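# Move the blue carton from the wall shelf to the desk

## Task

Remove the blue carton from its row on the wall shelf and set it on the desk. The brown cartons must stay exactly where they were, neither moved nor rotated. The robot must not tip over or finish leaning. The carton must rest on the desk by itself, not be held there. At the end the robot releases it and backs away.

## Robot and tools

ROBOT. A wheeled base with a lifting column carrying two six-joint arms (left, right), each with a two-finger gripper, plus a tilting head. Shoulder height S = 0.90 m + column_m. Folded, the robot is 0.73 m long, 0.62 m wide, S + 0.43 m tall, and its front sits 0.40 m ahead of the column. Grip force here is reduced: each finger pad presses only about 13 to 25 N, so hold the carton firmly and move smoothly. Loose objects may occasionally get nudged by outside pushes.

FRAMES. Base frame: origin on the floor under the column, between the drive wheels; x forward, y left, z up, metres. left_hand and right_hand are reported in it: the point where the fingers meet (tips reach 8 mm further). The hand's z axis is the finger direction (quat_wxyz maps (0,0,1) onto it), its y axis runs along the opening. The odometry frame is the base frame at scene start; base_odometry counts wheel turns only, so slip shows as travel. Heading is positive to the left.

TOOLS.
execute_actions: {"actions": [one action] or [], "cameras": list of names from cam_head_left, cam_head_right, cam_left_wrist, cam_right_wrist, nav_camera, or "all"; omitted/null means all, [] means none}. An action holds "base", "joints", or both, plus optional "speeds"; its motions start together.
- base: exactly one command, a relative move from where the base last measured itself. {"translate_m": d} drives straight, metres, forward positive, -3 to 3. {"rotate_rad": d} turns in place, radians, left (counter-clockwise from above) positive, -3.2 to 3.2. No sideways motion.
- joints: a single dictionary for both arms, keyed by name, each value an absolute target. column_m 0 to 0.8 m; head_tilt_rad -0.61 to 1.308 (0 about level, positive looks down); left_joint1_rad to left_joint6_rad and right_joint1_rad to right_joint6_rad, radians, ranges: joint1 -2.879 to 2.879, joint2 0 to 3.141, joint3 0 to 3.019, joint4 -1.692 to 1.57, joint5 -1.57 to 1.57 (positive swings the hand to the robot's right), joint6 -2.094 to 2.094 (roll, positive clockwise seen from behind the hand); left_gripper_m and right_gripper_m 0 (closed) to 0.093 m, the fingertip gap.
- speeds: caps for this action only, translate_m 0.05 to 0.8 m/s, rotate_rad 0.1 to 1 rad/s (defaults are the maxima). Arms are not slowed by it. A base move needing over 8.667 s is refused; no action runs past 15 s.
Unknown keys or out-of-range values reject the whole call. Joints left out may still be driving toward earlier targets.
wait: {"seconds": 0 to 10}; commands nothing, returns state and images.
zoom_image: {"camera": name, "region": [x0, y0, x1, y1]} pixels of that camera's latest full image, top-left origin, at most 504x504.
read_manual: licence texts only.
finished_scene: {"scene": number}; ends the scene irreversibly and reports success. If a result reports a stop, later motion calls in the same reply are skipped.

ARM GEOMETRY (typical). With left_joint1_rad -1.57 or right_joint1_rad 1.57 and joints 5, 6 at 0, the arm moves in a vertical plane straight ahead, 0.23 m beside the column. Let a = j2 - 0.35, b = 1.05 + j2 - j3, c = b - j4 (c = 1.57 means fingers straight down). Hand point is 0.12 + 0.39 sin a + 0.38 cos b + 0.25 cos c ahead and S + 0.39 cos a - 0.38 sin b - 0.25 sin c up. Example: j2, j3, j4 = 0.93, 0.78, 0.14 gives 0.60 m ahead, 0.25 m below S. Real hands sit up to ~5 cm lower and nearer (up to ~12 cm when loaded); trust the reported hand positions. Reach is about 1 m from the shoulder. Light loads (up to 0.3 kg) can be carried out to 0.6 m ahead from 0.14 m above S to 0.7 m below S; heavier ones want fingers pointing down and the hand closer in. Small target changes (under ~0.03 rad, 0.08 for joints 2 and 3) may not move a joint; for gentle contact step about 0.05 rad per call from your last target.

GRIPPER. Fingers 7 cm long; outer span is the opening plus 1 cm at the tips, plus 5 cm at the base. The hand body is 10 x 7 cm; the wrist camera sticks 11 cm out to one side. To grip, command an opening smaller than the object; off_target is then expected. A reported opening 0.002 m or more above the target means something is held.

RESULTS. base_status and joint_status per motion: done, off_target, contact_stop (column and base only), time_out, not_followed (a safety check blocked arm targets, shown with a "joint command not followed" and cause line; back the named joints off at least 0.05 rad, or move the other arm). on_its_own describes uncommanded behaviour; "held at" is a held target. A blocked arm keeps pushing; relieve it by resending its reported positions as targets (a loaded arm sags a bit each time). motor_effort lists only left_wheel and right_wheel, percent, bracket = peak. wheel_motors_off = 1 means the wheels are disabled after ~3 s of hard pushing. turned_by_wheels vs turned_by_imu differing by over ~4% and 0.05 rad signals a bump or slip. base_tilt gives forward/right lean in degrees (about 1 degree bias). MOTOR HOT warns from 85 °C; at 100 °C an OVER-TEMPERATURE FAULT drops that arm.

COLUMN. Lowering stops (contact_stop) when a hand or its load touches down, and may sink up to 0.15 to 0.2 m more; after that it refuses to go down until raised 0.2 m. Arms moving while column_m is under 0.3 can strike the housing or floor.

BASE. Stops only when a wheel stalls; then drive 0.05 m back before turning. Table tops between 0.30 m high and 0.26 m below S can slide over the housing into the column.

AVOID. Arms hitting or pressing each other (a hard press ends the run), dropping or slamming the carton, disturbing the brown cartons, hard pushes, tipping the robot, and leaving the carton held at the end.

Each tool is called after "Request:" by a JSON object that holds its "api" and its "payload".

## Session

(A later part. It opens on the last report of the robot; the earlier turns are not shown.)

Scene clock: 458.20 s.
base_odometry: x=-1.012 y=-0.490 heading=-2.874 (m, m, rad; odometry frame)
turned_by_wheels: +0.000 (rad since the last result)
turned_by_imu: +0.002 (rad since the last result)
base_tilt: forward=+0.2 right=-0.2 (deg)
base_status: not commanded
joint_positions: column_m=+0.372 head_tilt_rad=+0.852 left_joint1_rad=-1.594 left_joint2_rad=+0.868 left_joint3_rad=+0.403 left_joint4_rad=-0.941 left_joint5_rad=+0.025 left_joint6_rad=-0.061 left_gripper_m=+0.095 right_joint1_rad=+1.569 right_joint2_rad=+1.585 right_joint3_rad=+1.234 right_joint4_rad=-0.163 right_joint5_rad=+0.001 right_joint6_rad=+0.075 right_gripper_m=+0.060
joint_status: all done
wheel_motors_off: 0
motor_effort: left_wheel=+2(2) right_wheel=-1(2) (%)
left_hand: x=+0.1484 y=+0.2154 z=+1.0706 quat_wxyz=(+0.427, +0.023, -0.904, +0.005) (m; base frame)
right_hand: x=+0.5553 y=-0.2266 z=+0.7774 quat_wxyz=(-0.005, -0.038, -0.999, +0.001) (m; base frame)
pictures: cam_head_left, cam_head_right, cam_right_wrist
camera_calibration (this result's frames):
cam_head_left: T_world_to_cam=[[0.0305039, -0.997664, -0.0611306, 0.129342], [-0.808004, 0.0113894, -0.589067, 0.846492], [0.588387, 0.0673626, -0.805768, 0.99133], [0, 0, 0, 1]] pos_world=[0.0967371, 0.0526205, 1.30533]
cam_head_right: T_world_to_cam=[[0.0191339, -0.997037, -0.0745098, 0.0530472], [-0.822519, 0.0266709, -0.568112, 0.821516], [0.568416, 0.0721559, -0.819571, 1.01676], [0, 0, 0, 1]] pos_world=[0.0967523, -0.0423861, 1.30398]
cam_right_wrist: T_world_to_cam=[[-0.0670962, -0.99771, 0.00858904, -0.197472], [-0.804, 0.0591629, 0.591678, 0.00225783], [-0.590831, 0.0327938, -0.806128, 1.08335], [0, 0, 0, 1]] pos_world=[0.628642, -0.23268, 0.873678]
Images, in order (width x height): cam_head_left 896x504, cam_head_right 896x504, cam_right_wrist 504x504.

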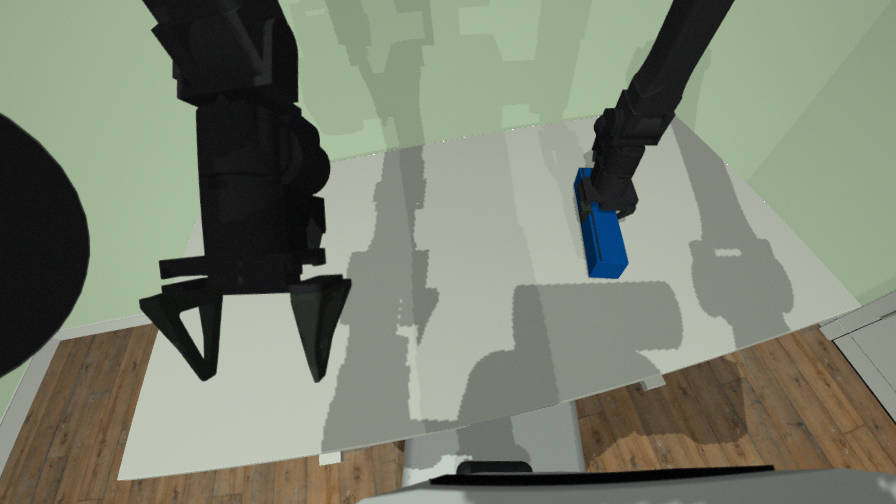

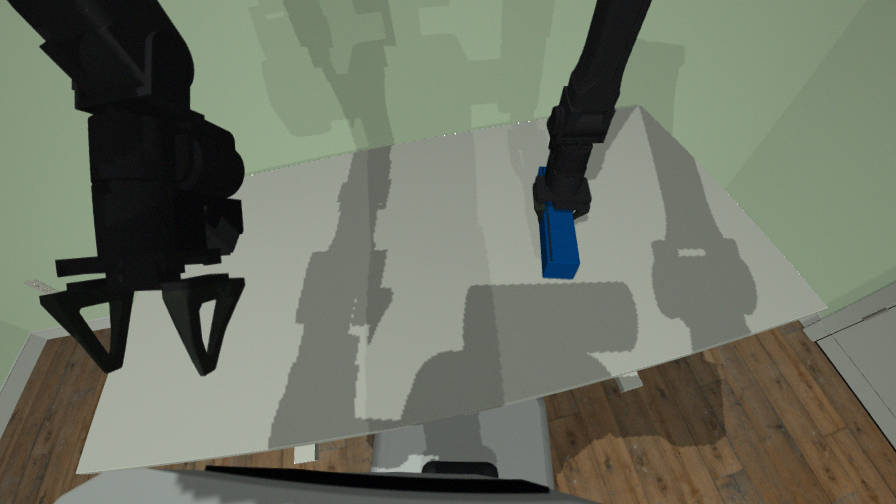

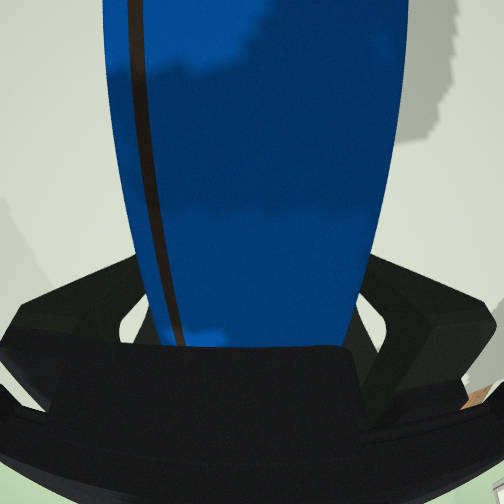

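Request:
{"api": "execute_actions", "payload": {"actions": [{"joints": {"column_m": 0.349}}], "cameras": ["cam_head_left", "cam_head_right", "cam_right_wrist"]}}

Request:
{"api": "zoom_image", "payload": {"camera": "cam_head_left", "region": [560, 230, 630, 290]}}

Request:
{"api": "zoom_image", "payload": {"camera": "cam_head_left", "region": [550, 150, 700, 300]}}

Scene clock: 476.13 s.
base_odometry: x=-1.012 y=-0.490 heading=-2.874 (m, m, rad; odometry frame)
turned_by_wheels: +0.000 (rad since the last result)
turned_by_imu: +0.002 (rad since the last result)
base_tilt: forward=+0.2 right=-0.2 (deg)
base_status: not commanded
joint_positions: column_m=+0.349 head_tilt_rad=+0.852 left_joint1_rad=-1.594 left_joint2_rad=+0.868 left_joint3_rad=+0.403 left_joint4_rad=-0.941 left_joint5_rad=+0.025 left_joint6_rad=-0.061 left_gripper_m=+0.095 right_joint1_rad=+1.569 right_joint2_rad=+1.585 right_joint3_rad=+1.234 right_joint4_rad=-0.163 right_joint5_rad=+0.001 right_joint6_rad=+0.075 right_gripper_m=+0.060
joint_status: all done
wheel_motors_off: 0
motor_effort: left_wheel=+2(3) right_wheel=-2(2) (%)
left_hand: x=+0.1484 y=+0.2154 z=+1.0476 quat_wxyz=(+0.427, +0.023, -0.904, +0.005) (m; base frame)
right_hand: x=+0.5553 y=-0.2266 z=+0.7544 quat_wxyz=(-0.005, -0.038, -0.999, +0.001) (m; base frame)
pictures: cam_head_left, cam_head_right, cam_right_wrist
camera_calibration (this result's frames):
cam_head_left: T_world_to_cam=[[0.0305039, -0.997664, -0.0611306, 0.127937], [-0.808004, 0.0113894, -0.589067, 0.832947], [0.588387, 0.0673626, -0.805768, 0.972802], [0, 0, 0, 1]] pos_world=[0.0967371, 0.0526205, 1.28234]
cam_head_right: T_world_to_cam=[[0.0191339, -0.997037, -0.0745098, 0.0513339], [-0.822519, 0.0266709, -0.568112, 0.808453], [0.568416, 0.0721559, -0.819571, 0.997918], [0, 0, 0, 1]] pos_world=[0.0967523, -0.0423861, 1.28098]
cam_right_wrist: T_world_to_cam=[[-0.0670962, -0.99771, 0.00858904, -0.197274], [-0.804, 0.0591629, 0.591678, 0.0158627], [-0.590831, 0.0327938, -0.806128, 1.06481], [0, 0, 0, 1]] pos_world=[0.628642, -0.23268, 0.850685]
Images, in order (width x height): cam_head_left 896x504, cam_head_right 896x504, cam_right_wrist 504x504.

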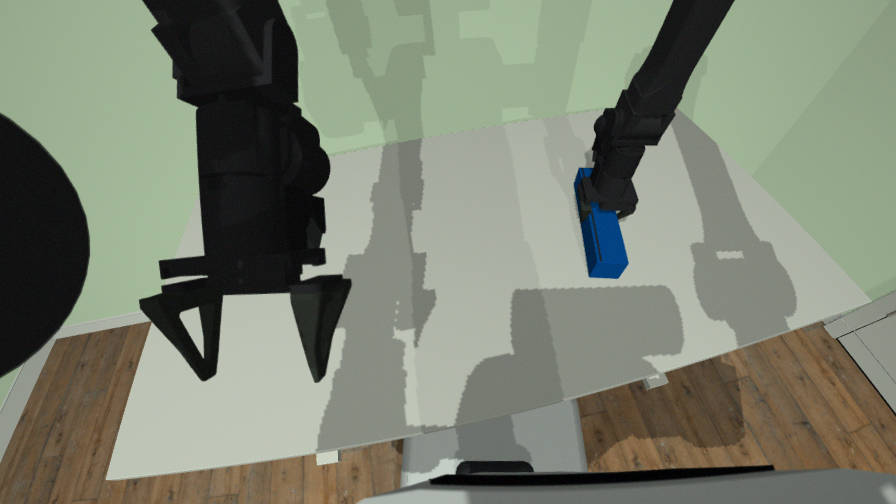

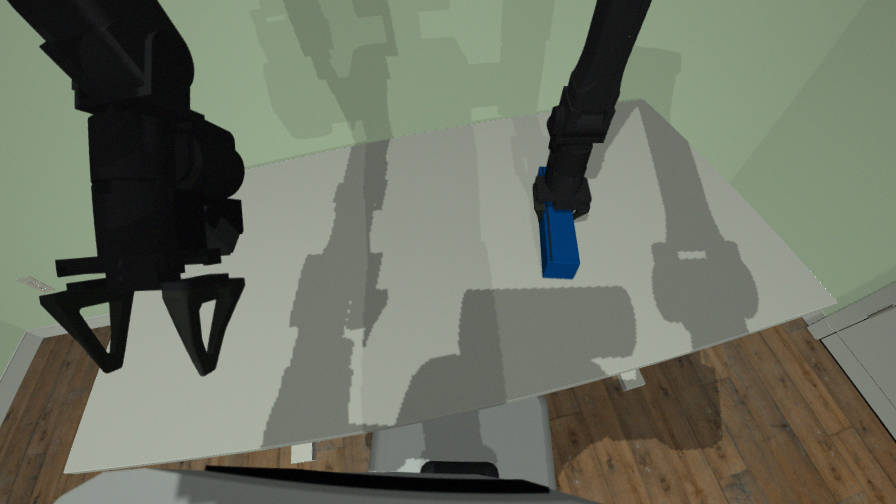

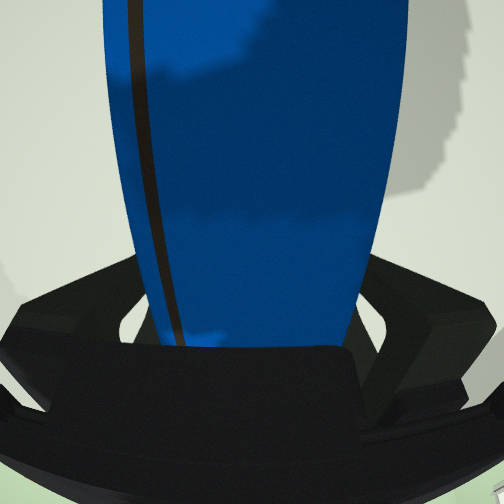

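Region (560, 230, 630, 290) of cam_head_left's 896x504 image, scaled by 7.200, with more detail than that image has; it fills the top 432 rows of this view, and the rest is white.

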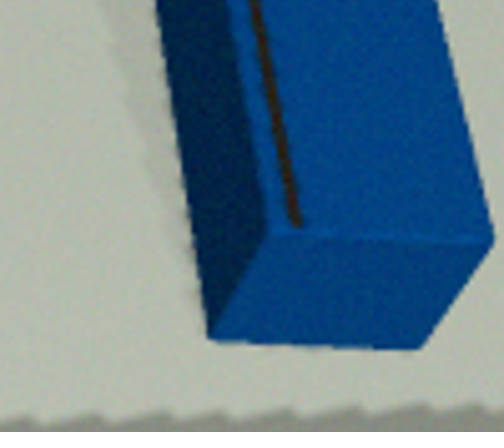

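Region (550, 150, 700, 300) of cam_head_left's 896x504 image, scaled by 3.360, with more detail than that image has.

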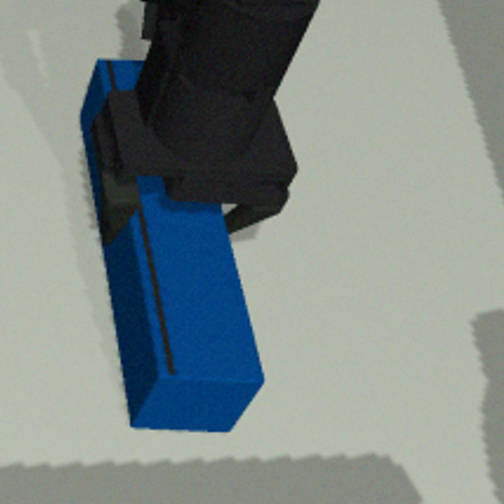

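Request:
{"api": "execute_actions", "payload": {"actions": [{"joints": {"column_m": 0.345}}], "cameras": ["cam_head_left", "cam_right_wrist"]}}

Request:
{"api": "zoom_image", "payload": {"camera": "cam_head_left", "region": [560, 230, 630, 290]}}

Scene clock: 482.23 s.
base_odometry: x=-1.012 y=-0.490 heading=-2.874 (m, m, rad; odometry frame)
turned_by_wheels: +0.000 (rad since the last result)
turned_by_imu: +0.002 (rad since the last result)
base_tilt: forward=+0.2 right=-0.3 (deg)
base_status: not commanded
joint_positions: column_m=+0.345 head_tilt_rad=+0.852 left_joint1_rad=-1.594 left_joint2_rad=+0.868 left_joint3_rad=+0.403 left_joint4_rad=-0.941 left_joint5_rad=+0.025 left_joint6_rad=-0.061 left_gripper_m=+0.095 right_joint1_rad=+1.569 right_joint2_rad=+1.585 right_joint3_rad=+1.234 right_joint4_rad=-0.163 right_joint5_rad=+0.001 right_joint6_rad=+0.075 right_gripper_m=+0.060
joint_status: all done
wheel_motors_off: 0
motor_effort: left_wheel=+2(4) right_wheel=-2(2) (%)
left_hand: x=+0.1484 y=+0.2154 z=+1.0436 quat_wxyz=(+0.427, +0.023, -0.904, +0.005) (m; base frame)
right_hand: x=+0.5553 y=-0.2266 z=+0.7504 quat_wxyz=(-0.005, -0.038, -0.999, +0.001) (m; base frame)
pictures: cam_head_left, cam_right_wrist
camera_calibration (this result's frames):
cam_head_left: T_world_to_cam=[[0.0305039, -0.997664, -0.0611306, 0.127692], [-0.808004, 0.0113894, -0.589067, 0.83059], [0.588387, 0.0673626, -0.805768, 0.969578], [0, 0, 0, 1]] pos_world=[0.0967371, 0.0526205, 1.27833]
cam_right_wrist: T_world_to_cam=[[-0.0670962, -0.99771, 0.00858904, -0.19724], [-0.804, 0.0591629, 0.591678, 0.0182303], [-0.590831, 0.0327938, -0.806128, 1.06159], [0, 0, 0, 1]] pos_world=[0.628642, -0.23268, 0.846683]
Images, in order (width x height): cam_head_left 896x504, cam_right_wrist 504x504.

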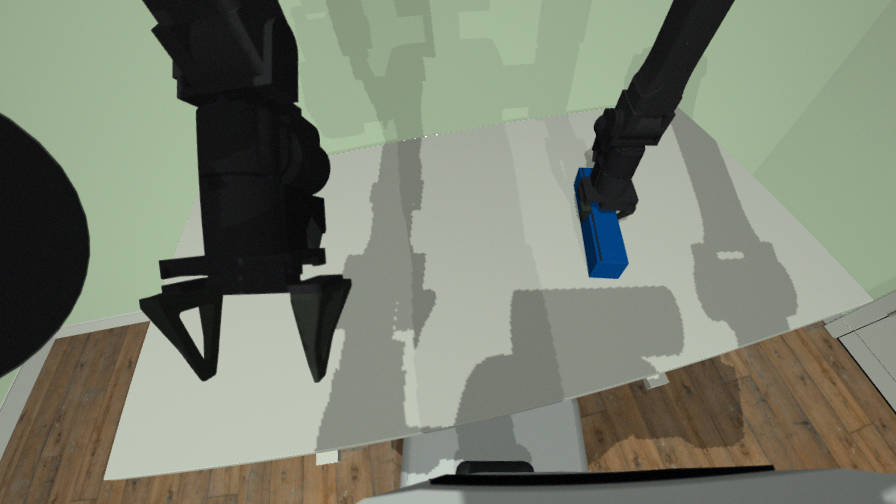

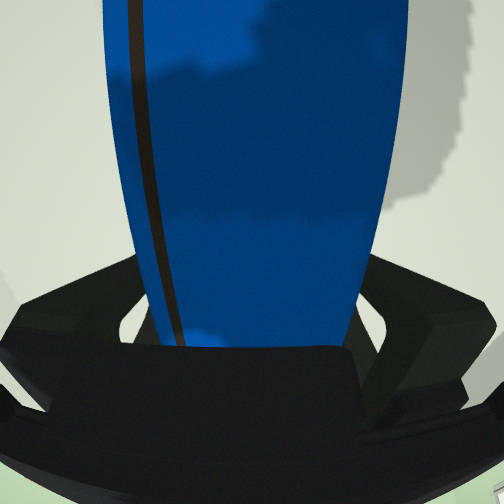

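Region (560, 230, 630, 290) of cam_head_left's 896x504 image, scaled by 7.200, with more detail than that image has; it fills the top 432 rows of this view, and the rest is white.

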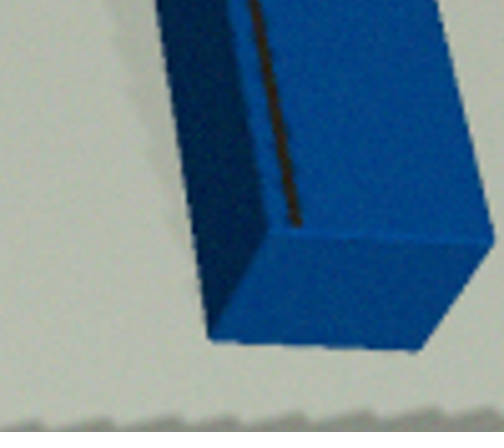

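Request:
{"api": "execute_actions", "payload": {"actions": [{"joints": {"right_gripper_m": 0.088}}], "cameras": ["cam_head_left", "cam_right_wrist"]}}

Request:
{"api": "zoom_image", "payload": {"camera": "cam_head_left", "region": [560, 230, 630, 290]}}

Scene clock: 487.27 s.
base_odometry: x=-1.012 y=-0.490 heading=-2.874 (m, m, rad; odometry frame)
turned_by_wheels: +0.000 (rad since the last result)
turned_by_imu: +0.002 (rad since the last result)
base_tilt: forward=+0.2 right=-0.1 (deg)
base_status: not commanded
joint_positions: column_m=+0.345 head_tilt_rad=+0.852 left_joint1_rad=-1.594 left_joint2_rad=+0.868 left_joint3_rad=+0.403 left_joint4_rad=-0.941 left_joint5_rad=+0.025 left_joint6_rad=-0.061 left_gripper_m=+0.095 right_joint1_rad=+1.569 right_joint2_rad=+1.585 right_joint3_rad=+1.234 right_joint4_rad=-0.163 right_joint5_rad=+0.001 right_joint6_rad=+0.075 right_gripper_m=+0.088
joint_status: all done
wheel_motors_off: 0
motor_effort: left_wheel=+2(3) right_wheel=-2(2) (%)
left_hand: x=+0.1484 y=+0.2154 z=+1.0436 quat_wxyz=(+0.427, +0.023, -0.904, +0.005) (m; base frame)
right_hand: x=+0.5553 y=-0.2266 z=+0.7504 quat_wxyz=(-0.005, -0.038, -0.999, +0.001) (m; base frame)
pictures: cam_head_left, cam_right_wrist
camera_calibration (this result's frames):
cam_head_left: T_world_to_cam=[[0.0305039, -0.997664, -0.0611306, 0.127692], [-0.808004, 0.0113894, -0.589067, 0.83059], [0.588387, 0.0673626, -0.805768, 0.969578], [0, 0, 0, 1]] pos_world=[0.0967371, 0.0526205, 1.27833]
cam_right_wrist: T_world_to_cam=[[-0.0670962, -0.99771, 0.00858904, -0.19724], [-0.804, 0.0591629, 0.591678, 0.0182303], [-0.590831, 0.0327938, -0.806128, 1.06159], [0, 0, 0, 1]] pos_world=[0.628642, -0.23268, 0.846683]
Images, in order (width x height): cam_head_left 896x504, cam_right_wrist 504x504.

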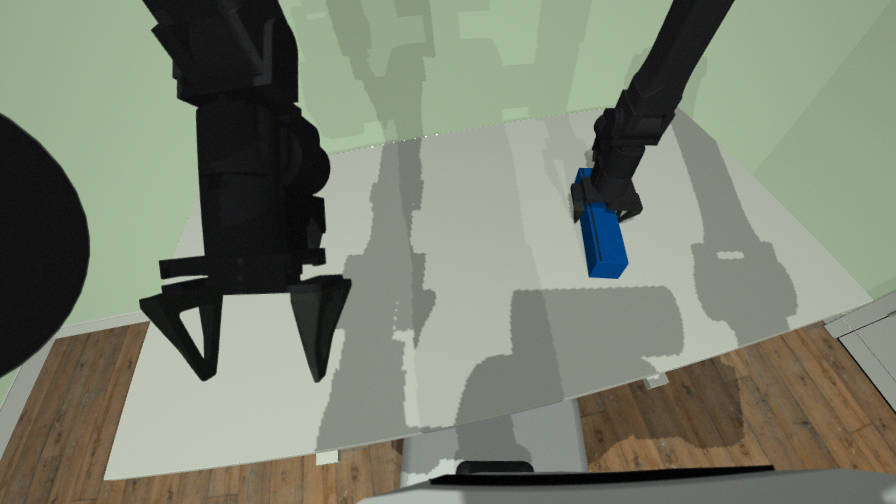

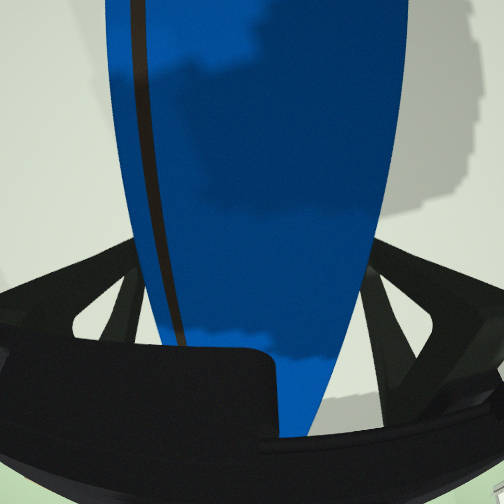

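Region (560, 230, 630, 290) of cam_head_left's 896x504 image, scaled by 7.200, with more detail than that image has; it fills the top 432 rows of this view, and the rest is white.

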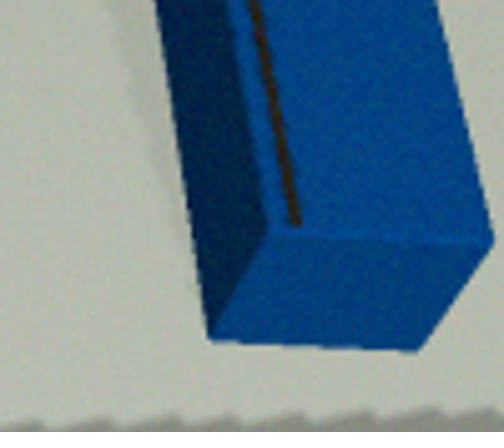

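Request:
{"api": "execute_actions", "payload": {"actions": [{"joints": {"column_m": 0.41}}], "cameras": ["cam_right_wrist", "cam_left_wrist"]}}

Request:
{"api": "execute_actions", "payload": {"actions": [{"base": {"translate_m": -0.6}, "joints": {"column_m": 0.45, "head_tilt_rad": 0.6}}], "cameras": ["cam_head_left", "cam_left_wrist", "cam_right_wrist"]}}

Scene clock: 494.43 s.
base_odometry: x=-1.012 y=-0.490 heading=-2.874 (m, m, rad; odometry frame)
turned_by_wheels: +0.000 (rad since the last result)
turned_by_imu: +0.002 (rad since the last result)
base_tilt: forward=+0.2 right=-0.3 (deg)
base_status: not commanded
joint_positions: column_m=+0.410 head_tilt_rad=+0.852 left_joint1_rad=-1.594 left_joint2_rad=+0.868 left_joint3_rad=+0.403 left_joint4_rad=-0.941 left_joint5_rad=+0.025 left_joint6_rad=-0.061 left_gripper_m=+0.095 right_joint1_rad=+1.569 right_joint2_rad=+1.585 right_joint3_rad=+1.234 right_joint4_rad=-0.163 right_joint5_rad=+0.001 right_joint6_rad=+0.075 right_gripper_m=+0.088
joint_status: all done
wheel_motors_off: 0
motor_effort: left_wheel=+3(3) right_wheel=-2(3) (%)
left_hand: x=+0.1484 y=+0.2154 z=+1.1085 quat_wxyz=(+0.427, +0.023, -0.904, +0.005) (m; base frame)
right_hand: x=+0.5553 y=-0.2266 z=+0.8152 quat_wxyz=(-0.005, -0.038, -0.999, +0.001) (m; base frame)
pictures: cam_left_wrist, cam_right_wrist
camera_calibration (this result's frames):
cam_left_wrist: T_world_to_cam=[[0.0375768, -0.999283, -0.00471262, 0.214484], [-0.0776103, -0.00762008, 0.996955, -1.08629], [-0.996275, -0.0370966, -0.077841, 0.366321], [0, 0, 0, 1]] pos_world=[0.27259, 0.219641, 1.11251]
cam_right_wrist: T_world_to_cam=[[-0.0670962, -0.99771, 0.00858904, -0.197797], [-0.804, 0.0591629, 0.591678, -0.0201487], [-0.590831, 0.0327938, -0.806128, 1.11388], [0, 0, 0, 1]] pos_world=[0.628642, -0.23268, 0.911548]
Images, in order (width x height): cam_left_wrist 504x504, cam_right_wrist 504x504.

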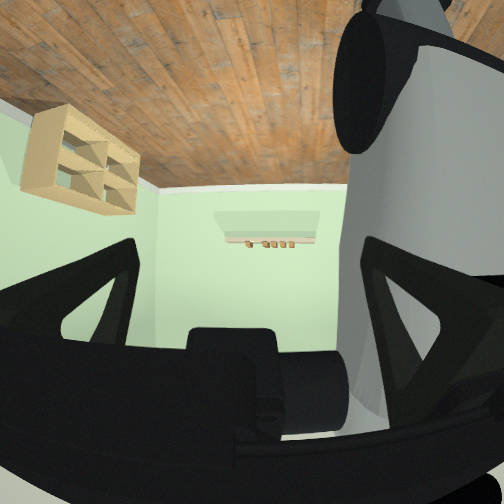

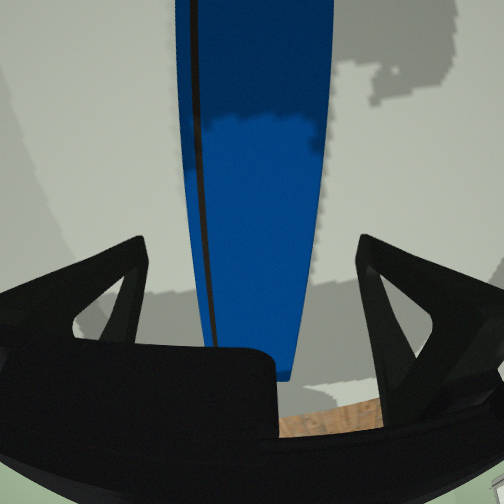

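Scene clock: 497.10 s.
base_odometry: x=-0.433 y=-0.331 heading=-2.872 (m, m, rad; odometry frame)
turned_by_wheels: +0.002 (rad since the last result)
turned_by_imu: +0.004 (rad since the last result)
base_tilt: forward=+0.3 right=-0.2 (deg)
base_status: done
joint_positions: column_m=+0.450 head_tilt_rad=+0.617 left_joint1_rad=-1.594 left_joint2_rad=+0.867 left_joint3_rad=+0.400 left_joint4_rad=-0.941 left_joint5_rad=+0.025 left_joint6_rad=-0.061 left_gripper_m=+0.095 right_joint1_rad=+1.569 right_joint2_rad=+1.586 right_joint3_rad=+1.232 right_joint4_rad=-0.163 right_joint5_rad=+0.001 right_joint6_rad=+0.075 right_gripper_m=+0.088
joint_status: all done
wheel_motors_off: 0
motor_effort: left_wheel=+1(70) right_wheel=-1(42) (%)
left_hand: x=+0.1469 y=+0.2154 z=+1.1490 quat_wxyz=(+0.428, +0.023, -0.903, +0.005) (m; base frame)
right_hand: x=+0.5540 y=-0.2266 z=+0.8550 quat_wxyz=(-0.003, -0.038, -0.999, +0.001) (m; base frame)
pictures: cam_head_left, cam_left_wrist, cam_right_wrist
camera_calibration (this result's frames):
cam_head_left: T_world_to_cam=[[0.0439045, -0.997664, -0.0523434, 0.120816], [-0.64856, 0.0113894, -0.761078, 1.13139], [0.759896, 0.0673626, -0.646544, 0.816877], [0, 0, 0, 1]] pos_world=[0.10773, 0.0526205, 1.39555]
cam_left_wrist: T_world_to_cam=[[0.0375097, -0.999285, -0.00484422, 0.214924], [-0.074949, -0.00764724, 0.997158, -1.12745], [-0.996482, -0.0370401, -0.0751822, 0.364885], [0, 0, 0, 1]] pos_world=[0.271039, 0.219664, 1.15272]
cam_right_wrist: T_world_to_cam=[[-0.0670793, -0.997709, 0.00874091, -0.198369], [-0.802644, 0.0591642, 0.593517, -0.047082], [-0.592675, 0.0327969, -0.804774, 1.14495], [0, 0, 0, 1]] pos_world=[0.627486, -0.23268, 0.951103]
Images, in order (width x height): cam_head_left 896x504, cam_left_wrist 504x504, cam_right_wrist 504x504.

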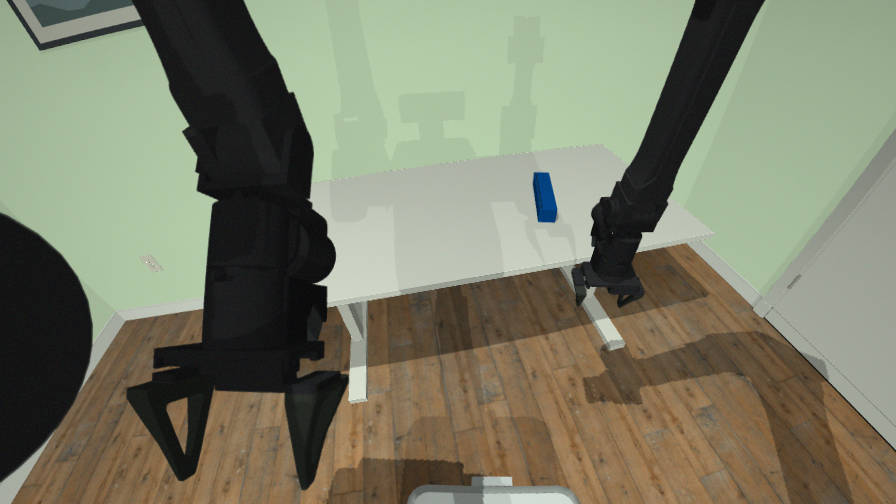

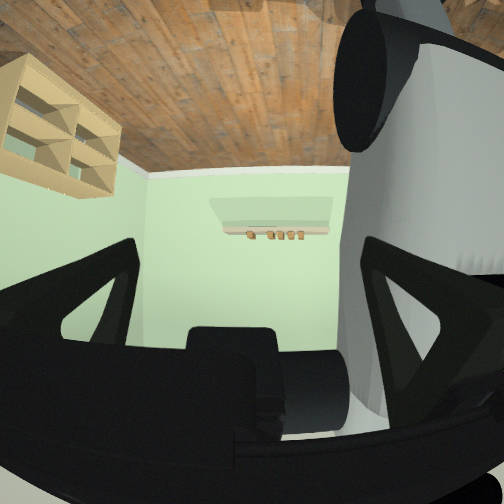

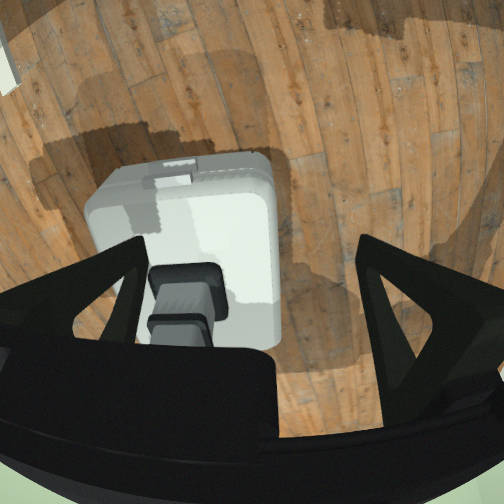

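The blue carton is on the desk and the robot is clear. Before I finish, I'll check the brown cartons through the rear-facing wrist camera.

Request:
{"api": "zoom_image", "payload": {"camera": "cam_left_wrist", "region": [215, 210, 335, 255]}}

Region (215, 210, 335, 255) of cam_left_wrist's 504x504 image, scaled by 4.200, with more detail than that image has; it fills the top 189 rows of this view, and the rest is white.

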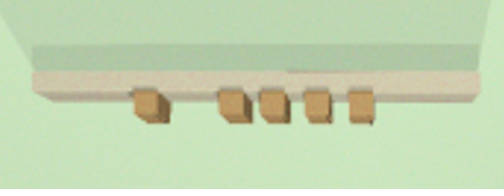

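Request:
{"api": "finished_scene", "payload": {"scene": 1}}

The scene is finished: the task was done.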